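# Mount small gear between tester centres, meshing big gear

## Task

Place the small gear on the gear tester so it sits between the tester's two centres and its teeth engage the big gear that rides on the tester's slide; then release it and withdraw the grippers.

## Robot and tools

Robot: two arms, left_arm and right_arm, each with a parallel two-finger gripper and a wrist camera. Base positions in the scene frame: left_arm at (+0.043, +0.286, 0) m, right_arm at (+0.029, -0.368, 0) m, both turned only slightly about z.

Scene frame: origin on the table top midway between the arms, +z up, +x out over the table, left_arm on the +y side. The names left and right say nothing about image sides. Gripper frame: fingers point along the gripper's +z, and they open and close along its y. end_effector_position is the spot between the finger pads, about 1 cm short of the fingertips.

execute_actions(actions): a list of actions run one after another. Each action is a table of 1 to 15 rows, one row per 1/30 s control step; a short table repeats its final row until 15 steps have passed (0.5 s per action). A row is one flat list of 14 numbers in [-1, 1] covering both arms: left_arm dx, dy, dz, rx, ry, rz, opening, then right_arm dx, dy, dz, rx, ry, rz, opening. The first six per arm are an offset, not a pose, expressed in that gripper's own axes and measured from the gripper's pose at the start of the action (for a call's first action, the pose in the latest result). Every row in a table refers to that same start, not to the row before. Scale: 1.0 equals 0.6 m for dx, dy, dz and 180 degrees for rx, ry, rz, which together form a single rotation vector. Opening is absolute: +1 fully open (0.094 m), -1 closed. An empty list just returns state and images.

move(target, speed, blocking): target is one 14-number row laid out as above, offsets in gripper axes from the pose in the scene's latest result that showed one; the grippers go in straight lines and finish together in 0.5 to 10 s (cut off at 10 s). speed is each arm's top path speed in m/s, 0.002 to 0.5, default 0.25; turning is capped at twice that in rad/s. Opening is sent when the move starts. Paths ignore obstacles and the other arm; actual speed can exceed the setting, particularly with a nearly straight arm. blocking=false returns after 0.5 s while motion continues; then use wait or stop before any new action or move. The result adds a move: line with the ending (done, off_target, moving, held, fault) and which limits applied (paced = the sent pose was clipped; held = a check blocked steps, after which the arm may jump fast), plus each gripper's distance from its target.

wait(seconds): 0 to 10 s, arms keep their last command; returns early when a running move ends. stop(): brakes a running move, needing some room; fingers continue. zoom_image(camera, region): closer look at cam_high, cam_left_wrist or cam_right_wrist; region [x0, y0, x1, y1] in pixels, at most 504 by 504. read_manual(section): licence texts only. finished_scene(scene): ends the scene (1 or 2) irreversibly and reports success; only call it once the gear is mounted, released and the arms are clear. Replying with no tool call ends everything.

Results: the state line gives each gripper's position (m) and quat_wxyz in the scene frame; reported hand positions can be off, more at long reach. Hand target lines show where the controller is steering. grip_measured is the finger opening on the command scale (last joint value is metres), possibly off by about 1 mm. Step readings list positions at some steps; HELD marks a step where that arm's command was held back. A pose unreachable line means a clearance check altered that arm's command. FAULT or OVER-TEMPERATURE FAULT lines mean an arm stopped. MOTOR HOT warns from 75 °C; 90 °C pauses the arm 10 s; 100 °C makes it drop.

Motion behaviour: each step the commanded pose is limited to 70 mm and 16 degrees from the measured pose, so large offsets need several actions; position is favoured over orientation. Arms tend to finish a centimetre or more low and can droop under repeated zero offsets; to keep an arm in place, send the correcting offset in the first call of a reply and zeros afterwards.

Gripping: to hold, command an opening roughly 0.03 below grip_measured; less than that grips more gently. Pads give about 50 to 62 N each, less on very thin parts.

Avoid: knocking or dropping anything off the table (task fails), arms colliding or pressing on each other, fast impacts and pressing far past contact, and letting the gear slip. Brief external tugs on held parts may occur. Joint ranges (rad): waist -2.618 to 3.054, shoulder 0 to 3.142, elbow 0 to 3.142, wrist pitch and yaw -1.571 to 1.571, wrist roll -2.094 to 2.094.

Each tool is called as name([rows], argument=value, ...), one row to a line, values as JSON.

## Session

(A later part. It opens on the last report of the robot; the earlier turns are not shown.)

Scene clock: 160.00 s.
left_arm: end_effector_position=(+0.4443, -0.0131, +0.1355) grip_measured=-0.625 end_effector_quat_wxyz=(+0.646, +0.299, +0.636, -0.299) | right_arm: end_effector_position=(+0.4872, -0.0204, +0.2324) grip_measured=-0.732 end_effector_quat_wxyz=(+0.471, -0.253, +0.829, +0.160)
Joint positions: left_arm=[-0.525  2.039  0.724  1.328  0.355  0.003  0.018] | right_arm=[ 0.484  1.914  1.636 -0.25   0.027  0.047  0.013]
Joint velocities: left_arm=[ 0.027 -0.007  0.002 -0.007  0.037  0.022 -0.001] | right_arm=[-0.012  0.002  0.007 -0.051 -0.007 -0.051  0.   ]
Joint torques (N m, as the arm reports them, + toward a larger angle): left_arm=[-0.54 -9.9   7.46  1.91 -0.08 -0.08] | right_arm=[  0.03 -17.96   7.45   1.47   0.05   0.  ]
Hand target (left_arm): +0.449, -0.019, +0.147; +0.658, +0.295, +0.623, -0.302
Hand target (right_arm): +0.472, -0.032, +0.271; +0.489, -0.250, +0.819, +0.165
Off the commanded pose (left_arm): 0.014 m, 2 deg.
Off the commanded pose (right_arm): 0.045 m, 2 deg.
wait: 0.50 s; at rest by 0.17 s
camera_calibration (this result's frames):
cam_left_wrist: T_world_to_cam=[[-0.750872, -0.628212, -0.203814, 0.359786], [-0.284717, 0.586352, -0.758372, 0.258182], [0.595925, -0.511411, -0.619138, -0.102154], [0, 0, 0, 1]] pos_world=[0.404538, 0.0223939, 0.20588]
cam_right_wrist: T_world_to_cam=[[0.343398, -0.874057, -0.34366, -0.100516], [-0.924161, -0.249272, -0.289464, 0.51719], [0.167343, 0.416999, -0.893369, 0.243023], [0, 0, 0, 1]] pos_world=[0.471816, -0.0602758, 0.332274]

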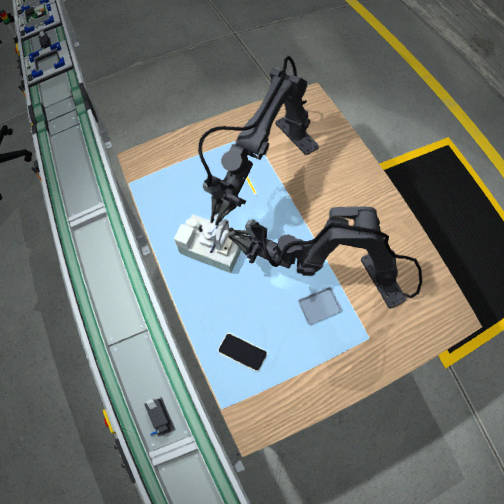

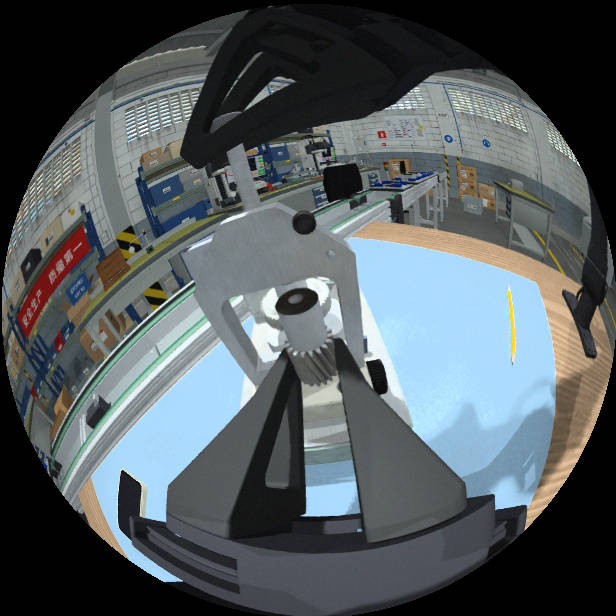

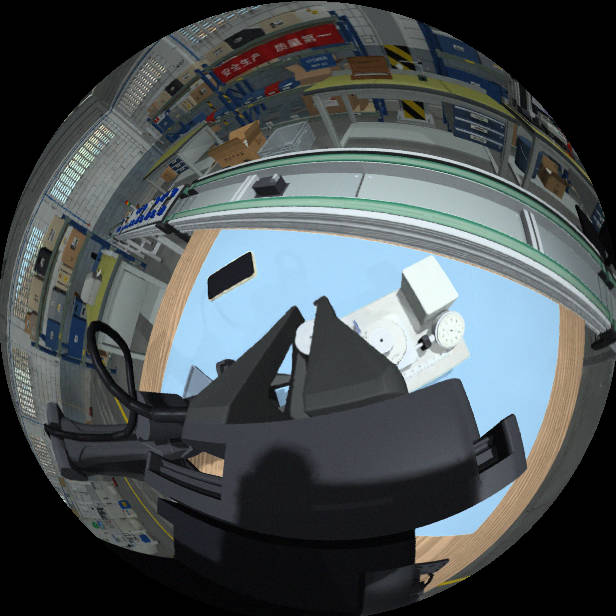

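execute_actions([
  [[-0.02,0.007,0.013,0,-0.01,0,-0.85,-0.035,0,-0.068,0,-0.01,0,-0.9],[-0.02,0.007,0.013,0,-0.01,0,-0.85,-0.035,0,-0.068,0,-0.01,0,-0.9],[-0.02,0.014,0.015,0,-0.01,0,-0.85,-0.035,0,-0.068,0,-0.01,0,-0.9],[-0.02,0.014,0.015,0,-0.01,0,-0.85,-0.035,0,-0.068,0,-0.01,0,-0.9],[-0.02,0.02,0.02,0,-0.01,0,-0.85,-0.035,0,-0.068,0,-0.01,0,-0.9]],
])

zoom_image(camera="cam_left_wrist", region=[200,150,450,400])

Scene clock: 171.00 s.
left_arm: end_effector_position=(+0.4540, -0.0137, +0.1413) grip_measured=-0.625 end_effector_quat_wxyz=(+0.650, +0.297, +0.632, -0.300) | right_arm: end_effector_position=(+0.4872, -0.0204, +0.2324) grip_measured=-0.732 end_effector_quat_wxyz=(+0.471, -0.253, +0.829, +0.160)
Joint positions: left_arm=[-0.513  2.048  0.763  1.312  0.366 -0.002  0.018] | right_arm=[ 0.484  1.914  1.636 -0.25   0.027  0.047  0.013]
Joint velocities: left_arm=[ 0.002  0.002  0.007 -0.095 -0.051 -0.051 -0.   ] | right_arm=[-0.017  0.032 -0.002 -0.066 -0.007 -0.051 -0.001]
Joint torques (N m, as the arm reports them, + toward a larger angle): left_arm=[  0.48 -10.01   7.48   1.79   0.08  -0.09] | right_arm=[  0.1  -18.58   6.64   1.37   0.06   0.02]
Hand target (left_arm): +0.461, -0.015, +0.148; +0.656, +0.295, +0.625, -0.303
Hand target (right_arm): +0.470, -0.034, +0.269; +0.485, -0.251, +0.822, +0.164
Off the commanded pose (left_arm): 0.010 m, 1 deg.
Off the commanded pose (right_arm): 0.046 m, 2 deg.
Step readings (end_effector_position):
0: left_arm (+0.4443, -0.0131, +0.1355) | right_arm (+0.4872, -0.0204, +0.2324)
1: left_arm (+0.4443, -0.0131, +0.1354) | right_arm (+0.4872, -0.0204, +0.2324)
2: left_arm (+0.4443, -0.0131, +0.1353) | right_arm (+0.4872, -0.0204, +0.2324)
4: left_arm (+0.4452, -0.0138, +0.1361) | right_arm (+0.4872, -0.0204, +0.2324)
8: left_arm (+0.4522, -0.0140, +0.1419) | right_arm (+0.4872, -0.0204, +0.2324)
15: end_effector_position above
camera_calibration (this result's frames):
cam_left_wrist: T_world_to_cam=[[-0.748456, -0.630941, -0.204271, 0.36682], [-0.2788, 0.578825, -0.766311, 0.263995], [0.601734, -0.516599, -0.609131, -0.108718], [0, 0, 0, 1]] pos_world=[0.41357, 0.0224715, 0.211009]
cam_right_wrist: T_world_to_cam=[[0.343398, -0.874057, -0.34366, -0.100516], [-0.924161, -0.249272, -0.289464, 0.51719], [0.167343, 0.416999, -0.893369, 0.243023], [0, 0, 0, 1]] pos_world=[0.471816, -0.0602758, 0.332274]

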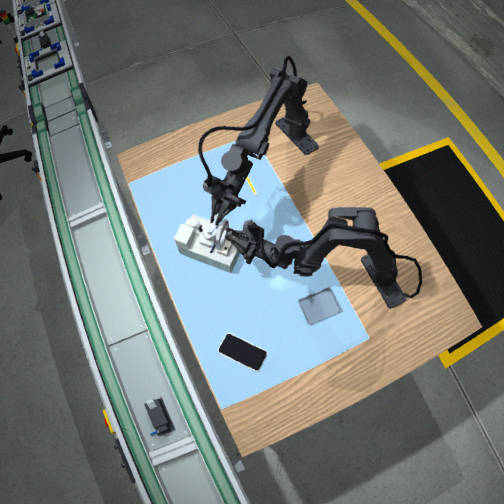

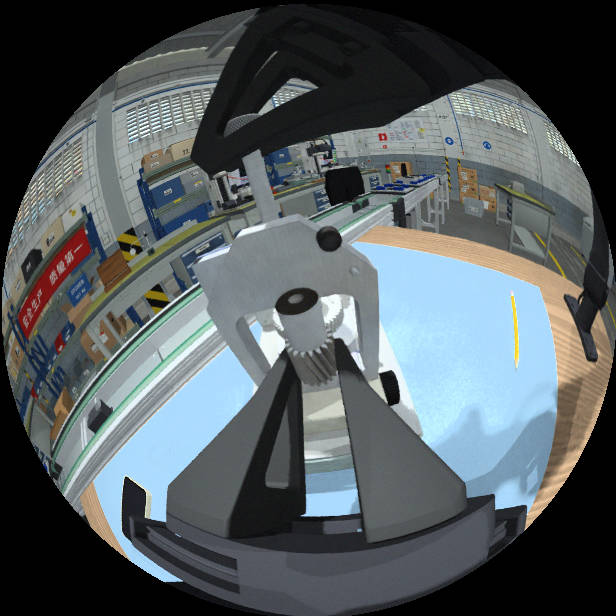

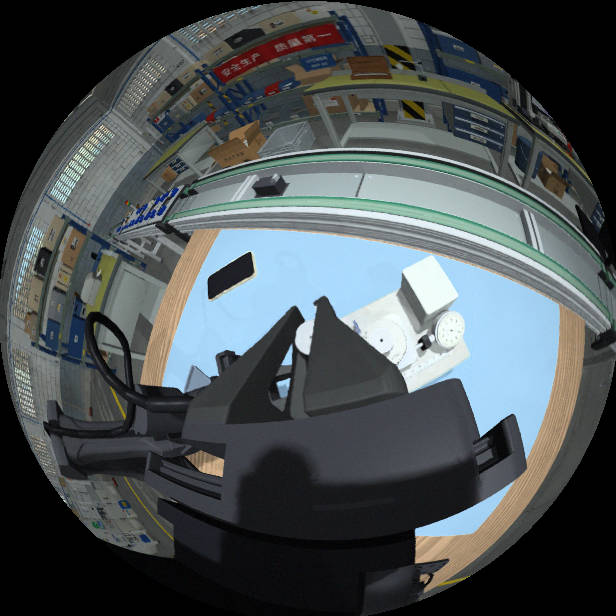

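Region (200, 150, 450, 400) of cam_left_wrist's 616x616 image, scaled by 2.016, with more detail than that image has.

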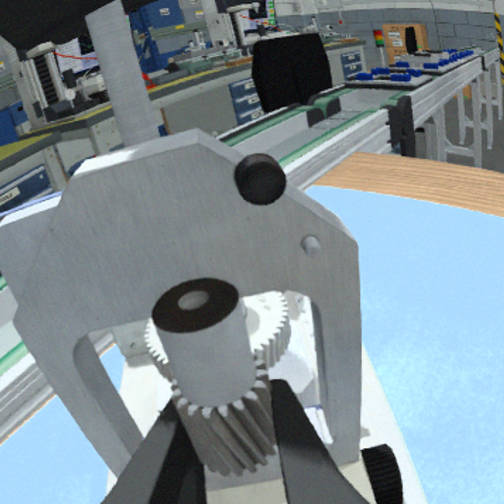

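execute_actions([
  [[-0.005,0.004,0.008,0,-0.005,0,-0.85,-0.035,0,-0.068,0,-0.01,0,-0.9],[0,0.004,0.008,0,-0.005,0,-0.85,-0.035,0,-0.068,0,-0.01,0,-0.9],[0.003,0.004,0.008,0,-0.005,0,-0.85,-0.035,0,-0.068,0,-0.01,0,-0.9]],
])

Scene clock: 184.17 s.
left_arm: end_effector_position=(+0.4541, -0.0141, +0.1291) grip_measured=-0.625 end_effector_quat_wxyz=(+0.643, +0.298, +0.639, -0.300) | right_arm: end_effector_position=(+0.4872, -0.0204, +0.2324) grip_measured=-0.732 end_effector_quat_wxyz=(+0.471, -0.253, +0.829, +0.160)
Joint positions: left_arm=[-0.513  2.078  0.763  1.321  0.367 -0.002  0.018] | right_arm=[ 0.484  1.914  1.636 -0.25   0.027  0.047  0.013]
Joint velocities: left_arm=[ 0.012  0.012  0.007 -0.066 -0.037 -0.022 -0.001] | right_arm=[ 0.002 -0.027  0.002  0.037 -0.066  0.007 -0.001]
Joint torques (N m, as the arm reports them, + toward a larger angle): left_arm=[  0.12 -10.5    6.64   1.97  -0.01  -0.04] | right_arm=[  0.13 -18.55   6.59   1.36   0.02   0.03]
Hand target (left_arm): +0.459, -0.016, +0.140; +0.655, +0.295, +0.627, -0.302
Hand target (right_arm): +0.470, -0.034, +0.269; +0.485, -0.251, +0.822, +0.164
Off the commanded pose (left_arm): 0.012 m, 2 deg.
Off the commanded pose (right_arm): 0.046 m, 2 deg.
Step readings (end_effector_position):
0: left_arm (+0.4538, -0.0139, +0.1403) | right_arm (+0.4872, -0.0204, +0.2324)
1: left_arm (+0.4538, -0.0139, +0.1403) | right_arm (+0.4872, -0.0204, +0.2324)
2: left_arm (+0.4538, -0.0139, +0.1399) | right_arm (+0.4872, -0.0204, +0.2324)
4: left_arm (+0.4539, -0.0140, +0.1370) | right_arm (+0.4872, -0.0204, +0.2324)
8: left_arm (+0.4541, -0.0141, +0.1292) | right_arm (+0.4872, -0.0204, +0.2324)
15: end_effector_position above
camera_calibration (this result's frames):
cam_left_wrist: T_world_to_cam=[[-0.753088, -0.627833, -0.196683, 0.365375], [-0.291827, 0.586694, -0.755399, 0.259497], [0.589657, -0.511484, -0.625051, -0.108894], [0, 0, 0, 1]] pos_world=[0.415098, 0.0214517, 0.199823]
cam_right_wrist: T_world_to_cam=[[0.343398, -0.874057, -0.34366, -0.100516], [-0.924161, -0.249272, -0.289464, 0.51719], [0.167343, 0.416999, -0.893369, 0.243023], [0, 0, 0, 1]] pos_world=[0.471816, -0.0602758, 0.332274]

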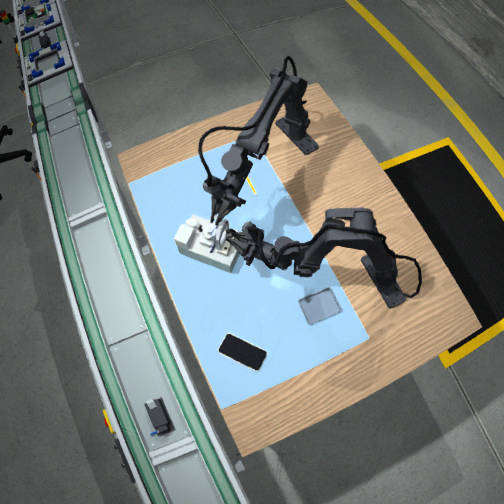

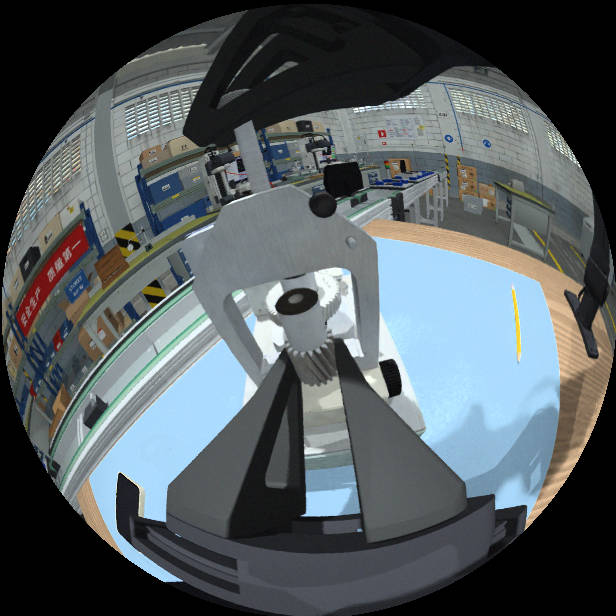

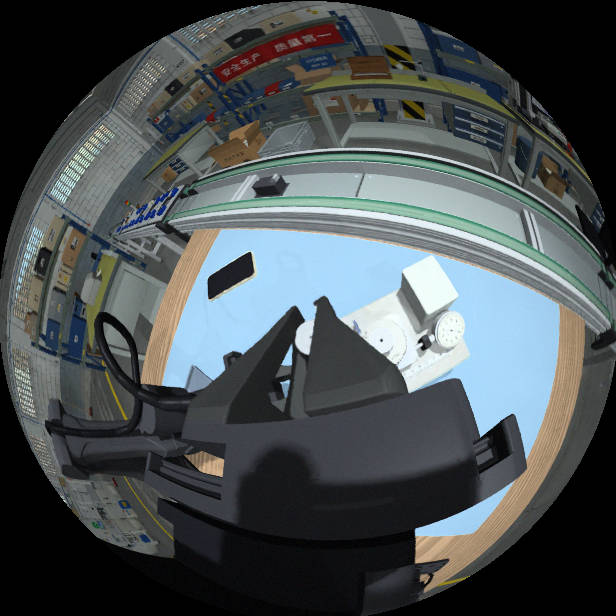

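execute_actions([
  [[-0.018,0.004,0.01,0,-0.01,0,-0.85,-0.035,0,-0.068,0,-0.01,0,-0.9],[-0.018,0.004,0.012,0,-0.01,0,-0.85,-0.035,0,-0.068,0,-0.01,0,-0.9],[-0.019,0.004,0.014,0,-0.01,0,-0.85,-0.035,0,-0.068,0,-0.01,0,-0.9],[-0.019,0.004,0.016,0,-0.01,0,-0.85,-0.035,0,-0.068,0,-0.01,0,-0.9],[-0.02,0.004,0.018,0,-0.01,0,-0.85,-0.035,0,-0.068,0,-0.01,0,-0.9],[-0.02,0.004,0.02,0,-0.01,0,-0.85,-0.035,0,-0.068,0,-0.01,0,-0.9],[-0.02,0.004,0.022,0,-0.01,0,-0.85,-0.035,0,-0.068,0,-0.01,0,-0.9],[-0.02,0.004,0.024,0,-0.01,0,-0.85,-0.035,0,-0.068,0,-0.01,0,-0.9],[-0.02,0.004,0.026,0,-0.01,0,-0.85,-0.035,0,-0.068,0,-0.01,0,-0.9],[-0.02,0.004,0.028,0,-0.01,0,-0.85,-0.035,0,-0.068,0,-0.01,0,-0.9]],
])

Scene clock: 197.70 s.
left_arm: end_effector_position=(+0.4608, -0.0177, +0.1357) grip_measured=-0.625 end_effector_quat_wxyz=(+0.648, +0.297, +0.633, -0.301) | right_arm: end_effector_position=(+0.4872, -0.0204, +0.2324) grip_measured=-0.732 end_effector_quat_wxyz=(+0.471, -0.253, +0.829, +0.160)
Joint positions: left_arm=[-0.513  2.084  0.798  1.31   0.367 -0.006  0.018] | right_arm=[ 0.484  1.914  1.636 -0.25   0.027  0.047  0.013]
Joint velocities: left_arm=[-0.002  0.002  0.002 -0.022  0.081 -0.022 -0.001] | right_arm=[-0.027 -0.002 -0.017  0.022  0.022 -0.037 -0.   ]
Joint torques (N m, as the arm reports them, + toward a larger angle): left_arm=[-0.88 -9.79  8.09  1.69 -0.13 -0.08] | right_arm=[  0.13 -18.54   6.62   1.35   0.03   0.02]
Hand target (left_arm): +0.466, -0.025, +0.141; +0.652, +0.294, +0.629, -0.305
Hand target (right_arm): +0.470, -0.034, +0.269; +0.485, -0.251, +0.822, +0.164
Off the commanded pose (left_arm): 0.011 m, 1 deg.
Off the commanded pose (right_arm): 0.046 m, 2 deg.
Step readings (end_effector_position):
0: left_arm (+0.4541, -0.0141, +0.1291) | right_arm (+0.4872, -0.0204, +0.2324)
1: left_arm (+0.4541, -0.0141, +0.1291) | right_arm (+0.4872, -0.0204, +0.2324)
2: left_arm (+0.4541, -0.0141, +0.1291) | right_arm (+0.4872, -0.0204, +0.2324)
4: left_arm (+0.4541, -0.0141, +0.1290) | right_arm (+0.4872, -0.0204, +0.2324)
8: left_arm (+0.4574, -0.0159, +0.1327) | right_arm (+0.4872, -0.0204, +0.2324)
15: end_effector_position above
camera_calibration (this result's frames):
cam_left_wrist: T_world_to_cam=[[-0.750493, -0.630133, -0.199228, 0.36854], [-0.282866, 0.57873, -0.764891, 0.265622], [0.597283, -0.517691, -0.612576, -0.11583], [0, 0, 0, 1]] pos_world=[0.420905, 0.018542, 0.205641]
cam_right_wrist: T_world_to_cam=[[0.343398, -0.874057, -0.34366, -0.100516], [-0.924161, -0.249272, -0.289464, 0.51719], [0.167343, 0.416999, -0.893369, 0.243023], [0, 0, 0, 1]] pos_world=[0.471816, -0.0602758, 0.332274]

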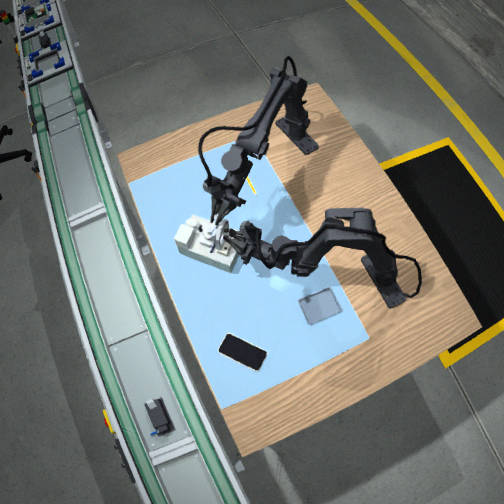

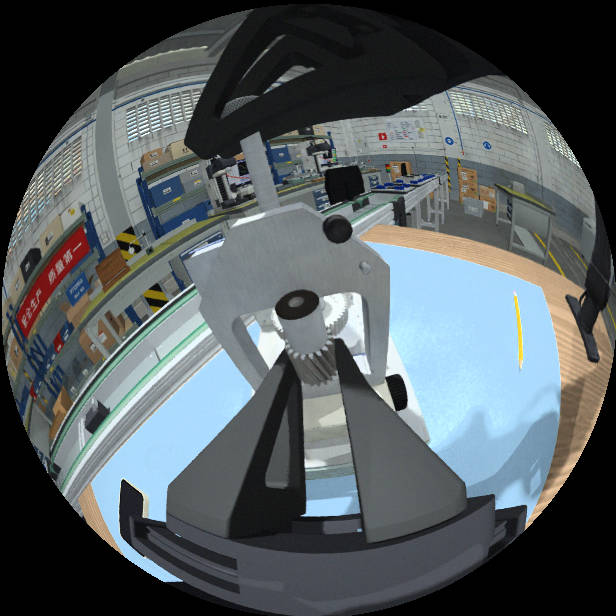

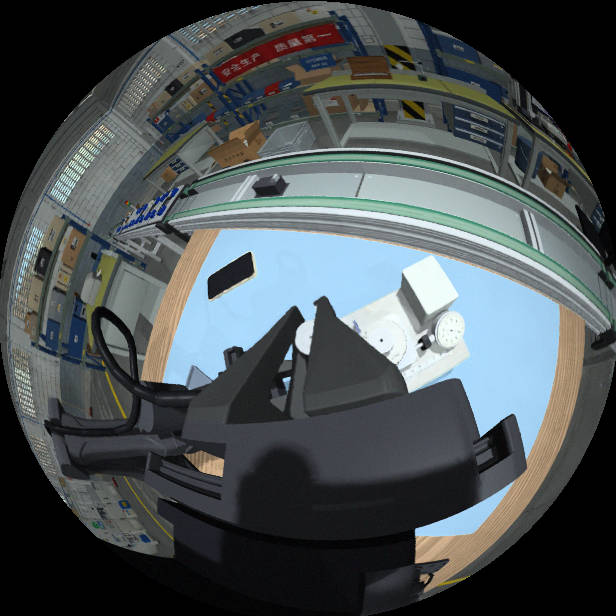

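execute_actions([
  [[-0.005,-0.002,0.008,0,-0.005,0,-0.85,-0.035,0,-0.068,0,-0.01,0,-0.9],[0,-0.002,0.006,0,-0.005,0,-0.85,-0.035,0,-0.068,0,-0.01,0,-0.9],[0.004,-0.002,0.006,0,-0.005,0,-0.85,-0.035,0,-0.068,0,-0.01,0,-0.9]],
])

zoom_image(camera="cam_left_wrist", region=[200,150,450,400])

Scene clock: 204.97 s.
left_arm: end_effector_position=(+0.4608, -0.0178, +0.1335) grip_measured=-0.625 end_effector_quat_wxyz=(+0.652, +0.296, +0.629, -0.302) | right_arm: end_effector_position=(+0.4872, -0.0204, +0.2324) grip_measured=-0.732 end_effector_quat_wxyz=(+0.471, -0.253, +0.829, +0.160)
Joint positions: left_arm=[-0.513  2.104  0.798  1.341  0.367 -0.006  0.018] | right_arm=[ 0.484  1.914  1.636 -0.25   0.027  0.047  0.013]
Joint velocities: left_arm=[-0.002 -0.007 -0.007  0.007  0.007 -0.051 -0.   ] | right_arm=[ 0.002 -0.002 -0.022 -0.022 -0.022 -0.007  0.001]
Joint torques (N m, as the arm reports them, + toward a larger angle): left_arm=[-0.57 -9.91  5.96  1.8  -0.08 -0.06] | right_arm=[  0.14 -18.52   6.58   1.37   0.04   0.  ]
Hand target (left_arm): +0.462, -0.021, +0.133; +0.653, +0.294, +0.628, -0.304
Hand target (right_arm): +0.470, -0.034, +0.269; +0.485, -0.251, +0.822, +0.164
Off the commanded pose (left_arm): 0.004 m, 0 deg.
Off the commanded pose (right_arm): 0.046 m, 2 deg.
Step readings (end_effector_position):
0: left_arm (+0.4608, -0.0177, +0.1357) | right_arm (+0.4872, -0.0204, +0.2324)
1: left_arm (+0.4607, -0.0177, +0.1360) | right_arm (+0.4872, -0.0204, +0.2324)
2: left_arm (+0.4608, -0.0178, +0.1359) | right_arm (+0.4872, -0.0204, +0.2324)
4: left_arm (+0.4608, -0.0178, +0.1355) | right_arm (+0.4872, -0.0204, +0.2324)
8: left_arm (+0.4608, -0.0178, +0.1337) | right_arm (+0.4872, -0.0204, +0.2324)
15: end_effector_position above
camera_calibration (this result's frames):
cam_left_wrist: T_world_to_cam=[[-0.748651, -0.631, -0.203374, 0.367762], [-0.2747, 0.574439, -0.771077, 0.261], [0.603376, -0.521401, -0.60339, -0.121336], [0, 0, 0, 1]] pos_world=[0.420233, 0.0188643, 0.202832]
cam_right_wrist: T_world_to_cam=[[0.343398, -0.874057, -0.34366, -0.100516], [-0.924161, -0.249272, -0.289464, 0.51719], [0.167343, 0.416999, -0.893369, 0.243023], [0, 0, 0, 1]] pos_world=[0.471816, -0.0602758, 0.332274]

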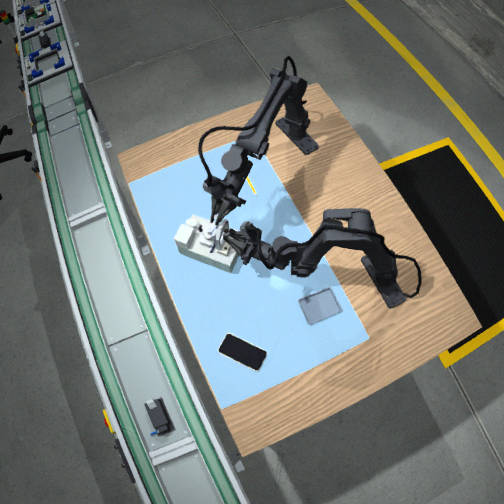

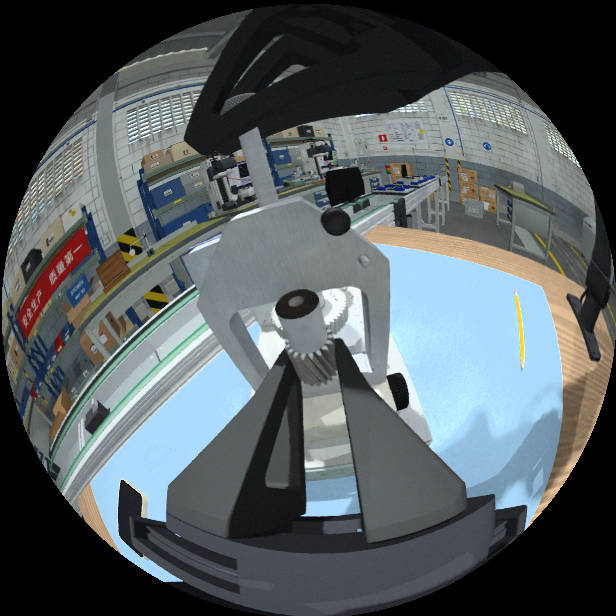

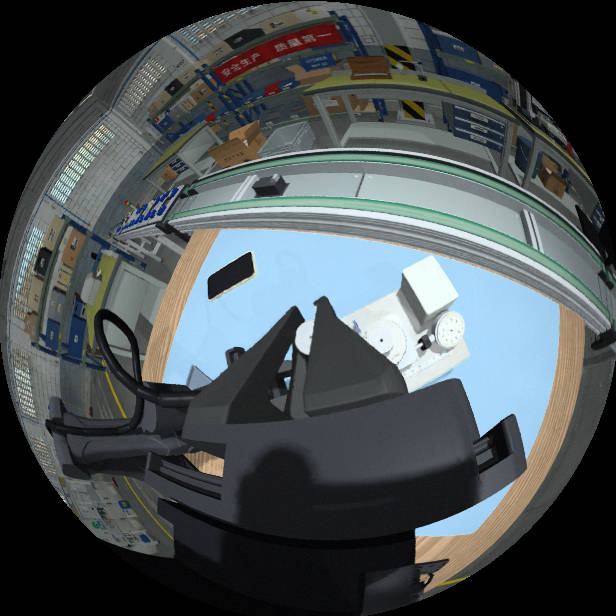

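Region (200, 150, 450, 400) of cam_left_wrist's 616x616 image, scaled by 2.016, with more detail than that image has.

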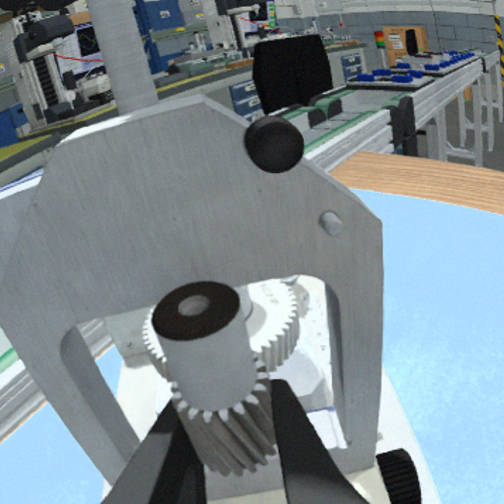

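execute_actions([
  [[-0.006,-0.002,0.008,0,0,0,-0.85,-0.035,0,-0.068,0,-0.01,0,-0.9],[-0.008,-0.002,0.01,0,0,0,-0.85,-0.035,0,-0.068,0,-0.01,0,-0.9],[-0.009,-0.002,0.012,0,0,0,-0.85,-0.035,0,-0.068,0,-0.01,0,-0.9],[-0.009,-0.002,0.014,0,0,0,-0.85,-0.035,0,-0.068,0,-0.01,0,-0.9],[-0.009,-0.002,0.016,0,0,0,-0.85,-0.035,0,-0.068,0,-0.01,0,-0.9],[-0.009,-0.002,0.018,0,0,0,-0.85,-0.035,0,-0.068,0,-0.01,0,-0.9],[-0.009,-0.002,0.02,0,0,0,-0.85,-0.035,0,-0.068,0,-0.01,0,-0.9],[-0.009,-0.002,0.022,0,0,0,-0.85,-0.035,0,-0.068,0,-0.01,0,-0.9],[-0.009,-0.002,0.024,0,0,0,-0.85,-0.035,0,-0.068,0,-0.01,0,-0.9],[-0.009,-0.002,0.026,0,0,0,-0.85,-0.035,0,-0.068,0,-0.01,0,-0.9],[-0.009,-0.002,0.028,0,0,0,-0.85,-0.035,0,-0.068,0,-0.01,0,-0.9],[-0.009,-0.002,0.03,0,0,0,-0.85,-0.035,0,-0.068,0,-0.01,0,-0.9]],
])

zoom_image(camera="cam_left_wrist", region=[200,150,450,400])

Scene clock: 219.27 s.
left_arm: end_effector_position=(+0.4649, -0.0225, +0.1318) grip_measured=-0.625 end_effector_quat_wxyz=(+0.645, +0.296, +0.637, -0.301) | right_arm: end_effector_position=(+0.4872, -0.0204, +0.2324) grip_measured=-0.732 end_effector_quat_wxyz=(+0.471, -0.253, +0.829, +0.160)
Joint positions: left_arm=[-0.52   2.104  0.823  1.294  0.358 -0.006  0.018] | right_arm=[ 0.484  1.914  1.636 -0.25   0.027  0.047  0.013]
Joint velocities: left_arm=[-0.017  0.002  0.042 -0.066 -0.066 -0.051 -0.   ] | right_arm=[ 0.012 -0.002  0.002  0.007 -0.007 -0.007 -0.001]
Joint torques (N m, as the arm reports them, + toward a larger angle): left_arm=[ -1.03 -10.15   8.45   1.73  -0.15   0.01] | right_arm=[  0.19 -18.53   6.63   1.37   0.03   0.01]
Hand target (left_arm): +0.470, -0.032, +0.140; +0.652, +0.297, +0.629, -0.302
Hand target (right_arm): +0.470, -0.034, +0.269; +0.485, -0.251, +0.822, +0.164
Off the commanded pose (left_arm): 0.014 m, 1 deg.
Off the commanded pose (right_arm): 0.046 m, 2 deg.
Step readings (end_effector_position):
0: left_arm (+0.4608, -0.0178, +0.1335) | right_arm (+0.4872, -0.0204, +0.2324)
1: left_arm (+0.4608, -0.0178, +0.1334) | right_arm (+0.4872, -0.0204, +0.2324)
2: left_arm (+0.4608, -0.0178, +0.1333) | right_arm (+0.4872, -0.0204, +0.2324)
4: left_arm (+0.4609, -0.0178, +0.1327) | right_arm (+0.4872, -0.0204, +0.2324)
8: left_arm (+0.4612, -0.0183, +0.1320) | right_arm (+0.4872, -0.0204, +0.2324)
15: end_effector_position above
camera_calibration (this result's frames):
cam_left_wrist: T_world_to_cam=[[-0.751126, -0.630422, -0.195901, 0.367696], [-0.289902, 0.581596, -0.760068, 0.269221], [0.593099, -0.514115, -0.619613, -0.120224], [0, 0, 0, 1]] pos_world=[0.425538, 0.0134171, 0.202166]
cam_right_wrist: T_world_to_cam=[[0.343398, -0.874057, -0.34366, -0.100516], [-0.924161, -0.249272, -0.289464, 0.51719], [0.167343, 0.416999, -0.893369, 0.243023], [0, 0, 0, 1]] pos_world=[0.471816, -0.0602758, 0.332274]

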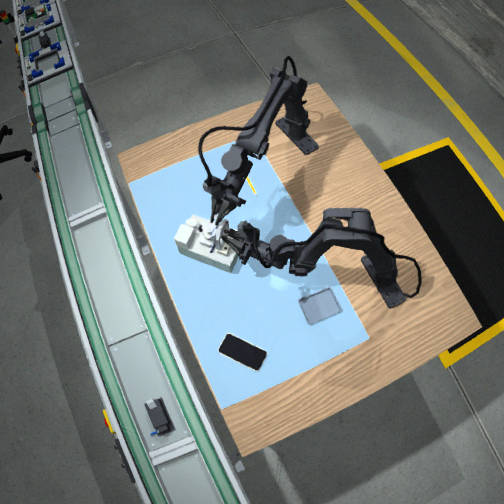

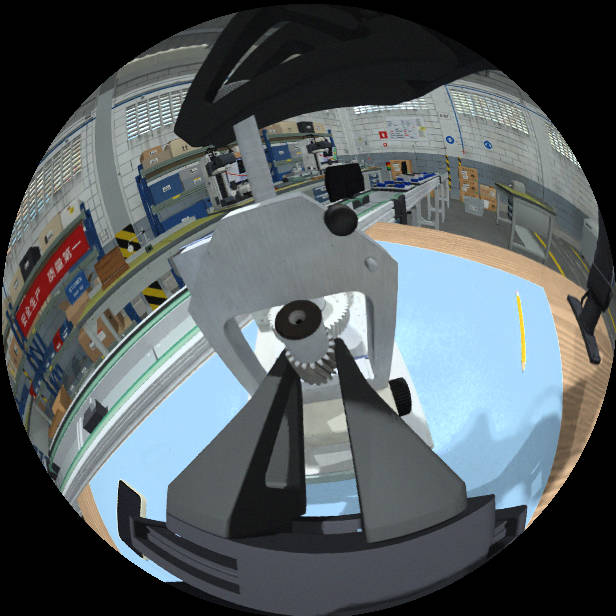

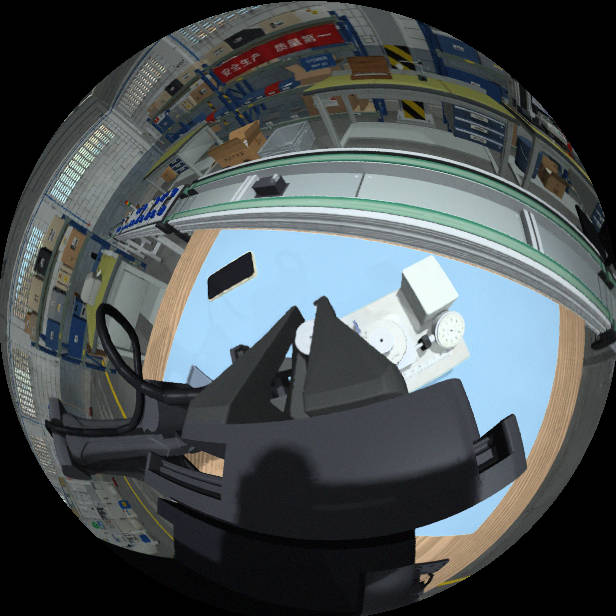

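Region (200, 150, 450, 400) of cam_left_wrist's 616x616 image, scaled by 2.016, with more detail than that image has.

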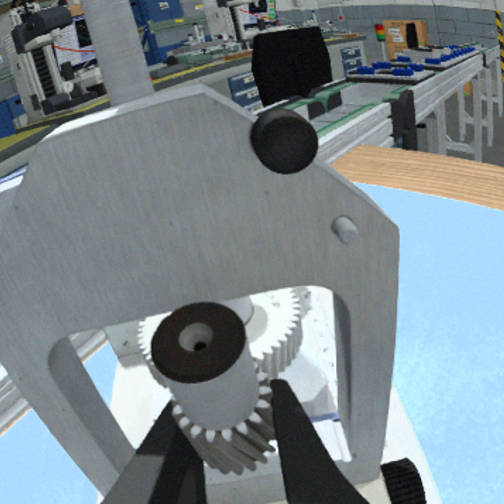

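move(target=[0,0,-0.06,0,0,0,-0.85,0.01,0,0.005,0,0.05,0,-0.9], speed=0.04)

zoom_image(camera="cam_left_wrist", region=[200,150,450,400])

Scene clock: 235.23 s.
left_arm: end_effector_position=(+0.4442, +0.0006, +0.1209) grip_measured=-0.625 end_effector_quat_wxyz=(+0.636, +0.297, +0.646, -0.300) | right_arm: end_effector_position=(+0.4871, -0.0203, +0.2104) grip_measured=-0.732 end_effector_quat_wxyz=(+0.402, -0.266, +0.866, +0.135)
Joint positions: left_arm=[-0.489  2.06   0.694  1.354  0.39  -0.006  0.018] | right_arm=[ 0.484  2.013  1.822 -0.505  0.026  0.047  0.013]
Joint velocities: left_arm=[ 0.002 -0.027  0.007 -0.037 -0.037 -0.007 -0.   ] | right_arm=[-0.012 -0.012 -0.002 -0.037  0.007 -0.007 -0.001]
Joint torques (N m, as the arm reports them, + toward a larger angle): left_arm=[  0.57 -12.63   3.21   1.98   0.09  -0.01] | right_arm=[ -0.13 -11.43  10.56   1.44  -0.11   0.04]
Hand target (left_arm): +0.442, +0.005, +0.131; +0.645, +0.296, +0.637, -0.301
Hand target (right_arm): +0.486, -0.021, +0.226; +0.405, -0.265, +0.864, +0.140
Off the commanded pose (left_arm): 0.012 m, 2 deg.
Off the commanded pose (right_arm): 0.015 m, 1 deg.
move: off_target (left_arm, right_arm)
camera_calibration (this result's frames):
cam_left_wrist: T_world_to_cam=[[-0.755849, -0.627693, -0.186262, 0.365486], [-0.307331, 0.591322, -0.745577, 0.247567], [0.578135, -0.5063, -0.63986, -0.0937246], [0, 0, 0, 1]] pos_world=[0.406523, 0.0355685, 0.192686]
cam_right_wrist: T_world_to_cam=[[0.3013, -0.906446, -0.295928, -0.0981177], [-0.952491, -0.271629, -0.137764, 0.492252], [0.0444925, 0.323377, -0.945224, 0.292224], [0, 0, 0, 1]] pos_world=[0.485427, -0.0497268, 0.314996]

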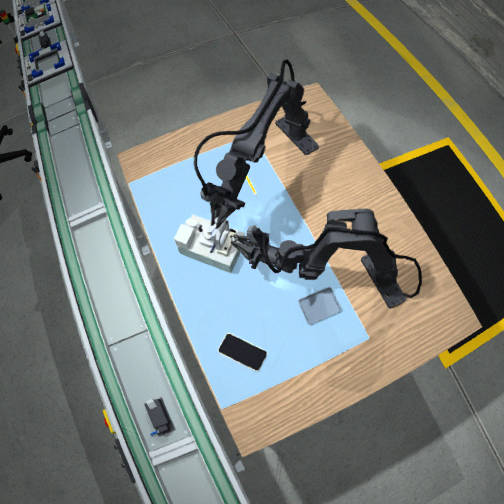

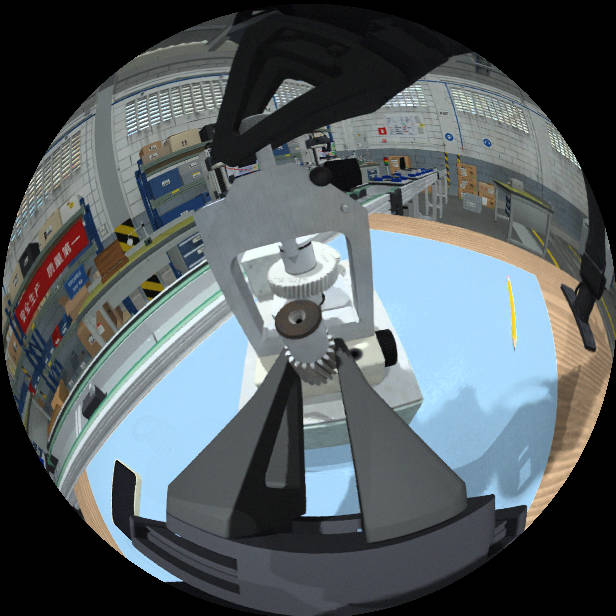

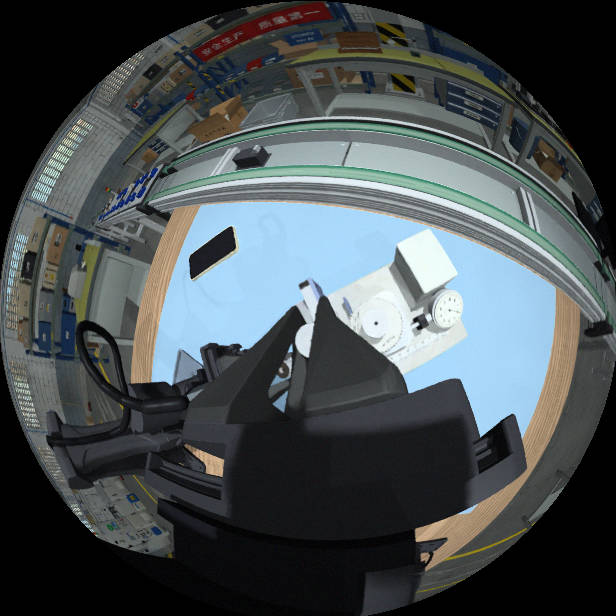

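Region (200, 150, 450, 400) of cam_left_wrist's 616x616 image, scaled by 2.016, with more detail than that image has.

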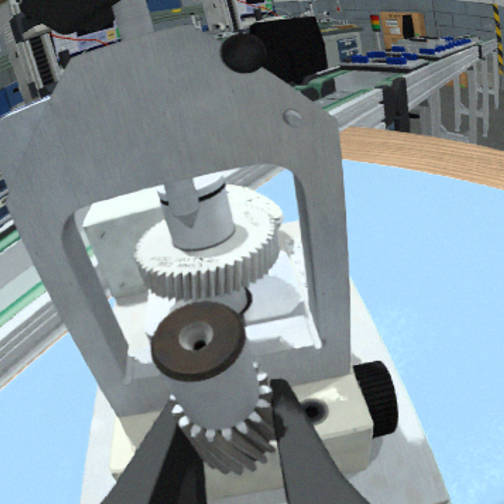

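move(target=[-0.02,0,0.035,0,0.08,0,-0.85,-0.06,0,-0.095,0,-0.04,0,-0.9], speed=0.05)

zoom_image(camera="cam_left_wrist", region=[200,150,450,400])

Scene clock: 250.30 s.
left_arm: end_effector_position=(+0.4519, -0.0079, +0.1078) grip_measured=-0.625 end_effector_quat_wxyz=(+0.528, +0.328, +0.739, -0.257) | right_arm: end_effector_position=(+0.4869, -0.0205, +0.2320) grip_measured=-0.732 end_effector_quat_wxyz=(+0.436, -0.260, +0.849, +0.148)
Joint positions: left_arm=[-0.511  1.888  0.833  0.72   0.348  0.083  0.018] | right_arm=[ 0.484  1.959  1.768 -0.422  0.026  0.047  0.013]
Joint velocities: left_arm=[ 0.007 -0.002 -0.012 -0.007  0.095  0.022 -0.   ] | right_arm=[ 0.002 -0.012  0.012 -0.007 -0.022 -0.051 -0.001]
Joint torques (N m, as the arm reports them, + toward a larger angle): left_arm=[ -0.8  -12.57   8.7    1.75   0.03   0.04] | right_arm=[  0.25 -18.03   7.7    1.39   0.11  -0.02]
Hand target (left_arm): +0.457, -0.015, +0.132; +0.550, +0.332, +0.721, -0.258
Hand target (right_arm): +0.472, -0.032, +0.272; +0.456, -0.257, +0.839, +0.151
Off the commanded pose (left_arm): 0.027 m, 3 deg.
Off the commanded pose (right_arm): 0.047 m, 2 deg.
move: off_target (left_arm, right_arm)
camera_calibration (this result's frames):
cam_left_wrist: T_world_to_cam=[[-0.789186, -0.594744, -0.153182, 0.375291], [-0.446846, 0.727156, -0.521127, 0.285076], [0.421324, -0.342817, -0.83962, -0.0172019], [0, 0, 0, 1]] pos_world=[0.430807, 0.0100103, 0.191606]
cam_right_wrist: T_world_to_cam=[[0.321458, -0.89096, -0.320709, -0.095575], [-0.941021, -0.262819, -0.213084, 0.507011], [0.105561, 0.370292, -0.922898, 0.278749], [0, 0, 0, 1]] pos_world=[0.478407, -0.0551199, 0.334641]

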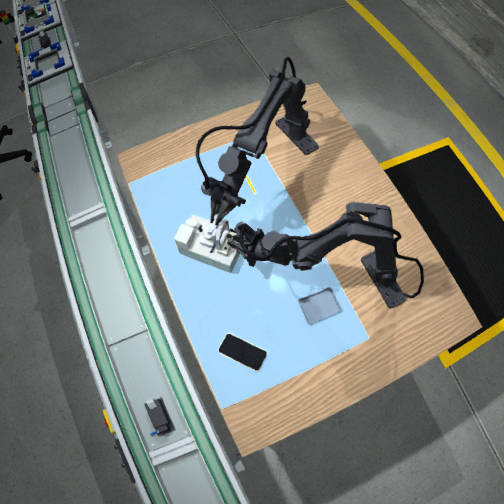

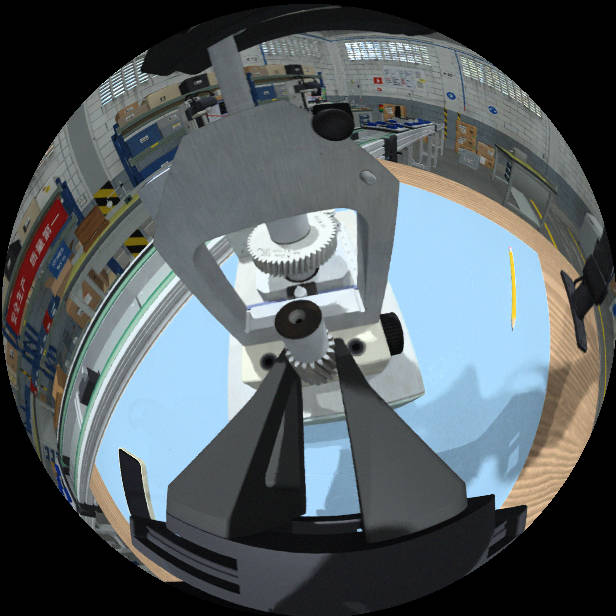

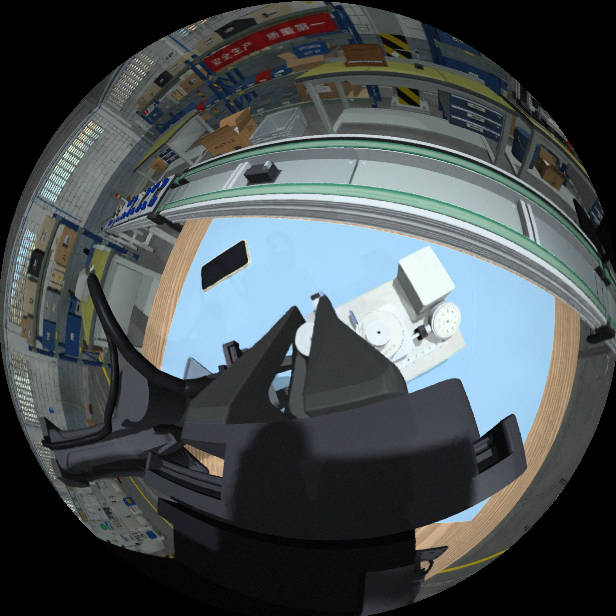

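Region (200, 150, 450, 400) of cam_left_wrist's 616x616 image, scaled by 2.016, with more detail than that image has.

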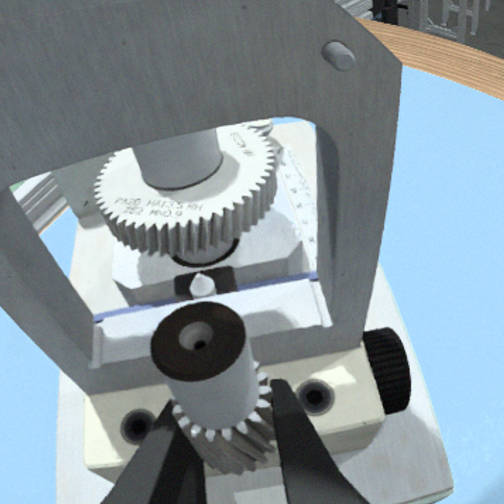

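move(target=[0.005,0,-0.005,0,-0.01,0,-0.85,0.01,0,0.005,0,0.03,0,-0.9], speed=0.02)

move(target=[0.01,0,0.003,0,-0.01,0,-0.85,-0.005,0,-0.005,0,0,0,-0.9], speed=0.02)

Scene clock: 262.90 s.
left_arm: end_effector_position=(+0.4513, -0.0075, +0.1134) grip_measured=-0.625 end_effector_quat_wxyz=(+0.544, +0.327, +0.728, -0.259) | right_arm: end_effector_position=(+0.4871, -0.0203, +0.2103) grip_measured=-0.732 end_effector_quat_wxyz=(+0.393, -0.267, +0.870, +0.131)
Joint positions: left_arm=[-0.511  1.888  0.813  0.78   0.348  0.081  0.018] | right_arm=[ 0.484  2.028  1.859 -0.548  0.026  0.047  0.013]
Joint velocities: left_arm=[ 0.012 -0.007  0.012  0.066 -0.051 -0.007 -0.001] | right_arm=[-0.017 -0.017  0.007 -0.051  0.037  0.022 -0.   ]
Joint torques (N m, as the arm reports them, + toward a larger angle): left_arm=[ 0.4  -8.89  4.84  2.    0.18 -0.07] | right_arm=[ -0.03 -11.75  10.36   1.4   -0.05   0.01]
Hand target (left_arm): +0.449, -0.005, +0.106; +0.540, +0.324, +0.731, -0.263
Hand target (right_arm): +0.486, -0.021, +0.226; +0.397, -0.267, +0.868, +0.136
Off the commanded pose (left_arm): 0.008 m, 1 deg.
Off the commanded pose (right_arm): 0.015 m, 1 deg.
move: off_target (right_arm)
camera_calibration (this result's frames):
cam_left_wrist: T_world_to_cam=[[-0.783172, -0.598772, -0.167673, 0.374821], [-0.429243, 0.715707, -0.550921, 0.282811], [0.449881, -0.359493, -0.81754, -0.0275548], [0, 0, 0, 1]] pos_world=[0.42734, 0.0121167, 0.196127]
cam_right_wrist: T_world_to_cam=[[0.296431, -0.910186, -0.289291, -0.0972912], [-0.954622, -0.273267, -0.118415, 0.489079], [0.0287262, 0.311265, -0.949889, 0.300525], [0, 0, 0, 1]] pos_world=[0.487093, -0.0484473, 0.315234]

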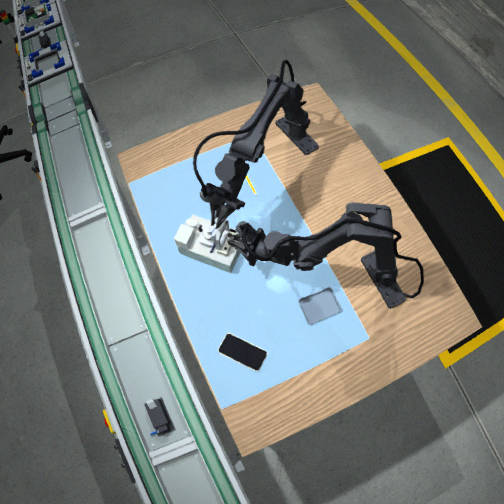

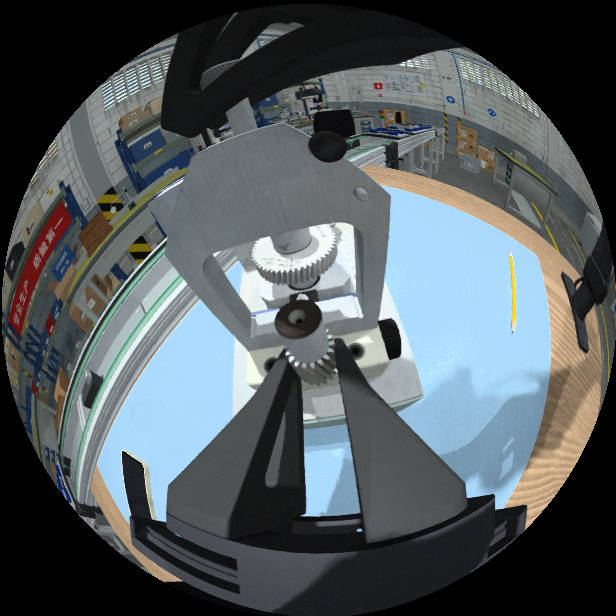

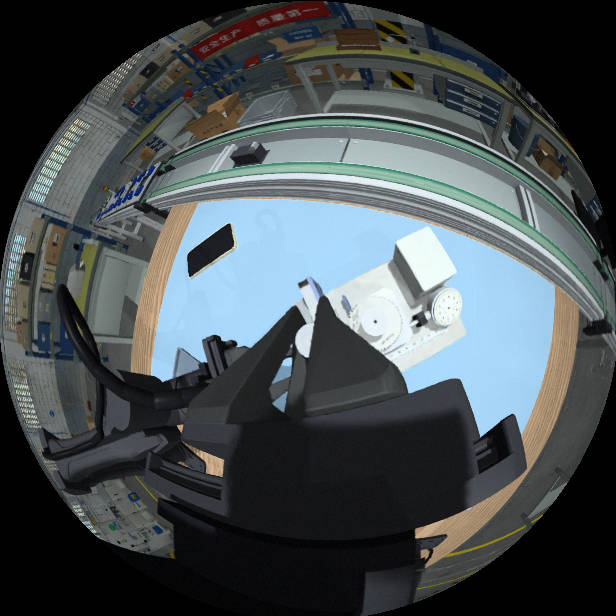

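Scene clock: 263.90 s.
left_arm: end_effector_position=(+0.4552, -0.0096, +0.1132) grip_measured=-0.625 end_effector_quat_wxyz=(+0.558, +0.325, +0.717, -0.261) | right_arm: end_effector_position=(+0.4872, -0.0202, +0.2100) grip_measured=-0.732 end_effector_quat_wxyz=(+0.393, -0.267, +0.870, +0.131)
Joint positions: left_arm=[-0.511  1.922  0.813  0.85   0.348  0.079  0.018] | right_arm=[ 0.484  2.029  1.859 -0.548  0.026  0.047  0.013]
Joint velocities: left_arm=[ 0.002 -0.002 -0.007  0.037  0.066 -0.007 -0.   ] | right_arm=[-0.002  0.007  0.002  0.007  0.022 -0.022 -0.   ]
Joint torques (N m, as the arm reports them, + toward a larger angle): left_arm=[ 0.03 -9.71  4.29  2.    0.12 -0.08] | right_arm=[  0.03 -11.05   8.83   1.63  -0.02   0.  ]
Hand target (left_arm): +0.451, -0.008, +0.107; +0.555, +0.323, +0.719, -0.264
Hand target (right_arm): +0.487, -0.021, +0.214; +0.393, -0.267, +0.870, +0.131
Off the commanded pose (left_arm): 0.007 m, 1 deg.
Off the commanded pose (right_arm): 0.005 m, 0 deg.
move: done
camera_calibration (this result's frames):
cam_left_wrist: T_world_to_cam=[[-0.777593, -0.602636, -0.179385, 0.375262], [-0.412938, 0.7046, -0.57708, 0.281251], [0.474164, -0.374659, -0.796743, -0.0438285], [0, 0, 0, 1]] pos_world=[0.428722, 0.0115559, 0.1947]
cam_right_wrist: T_world_to_cam=[[0.296431, -0.910186, -0.289291, -0.0973104], [-0.954622, -0.273267, -0.118415, 0.489225], [0.0287262, 0.311265, -0.949889, 0.300217], [0, 0, 0, 1]] pos_world=[0.487247, -0.0483289, 0.314954]

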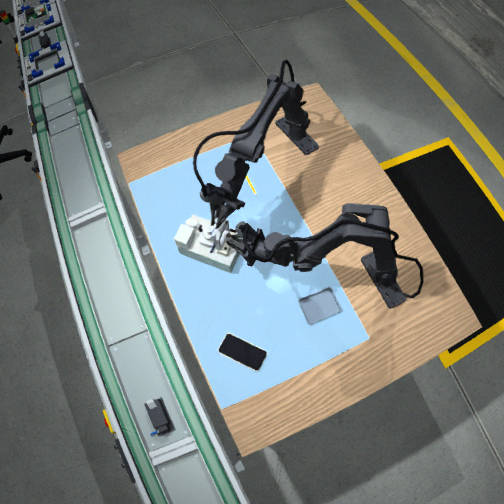

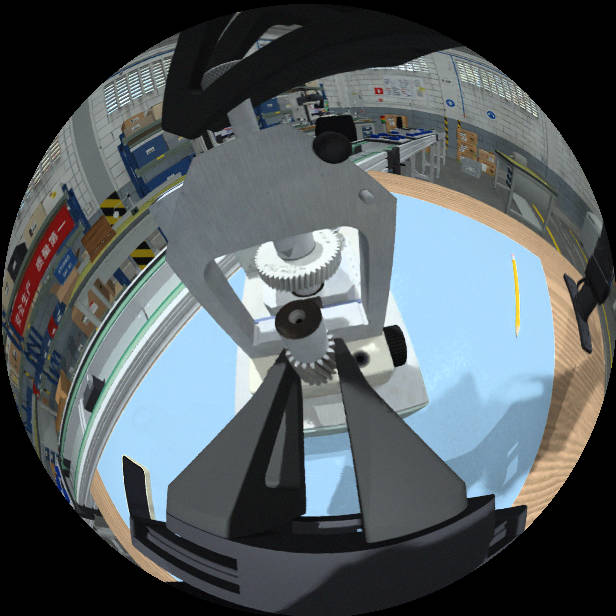

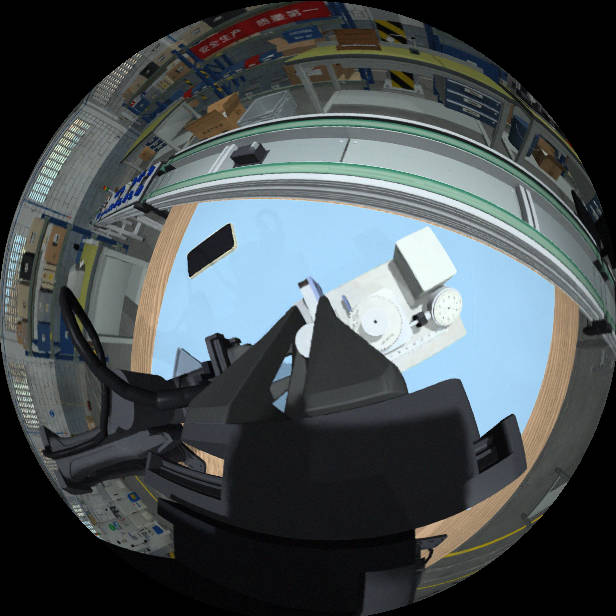

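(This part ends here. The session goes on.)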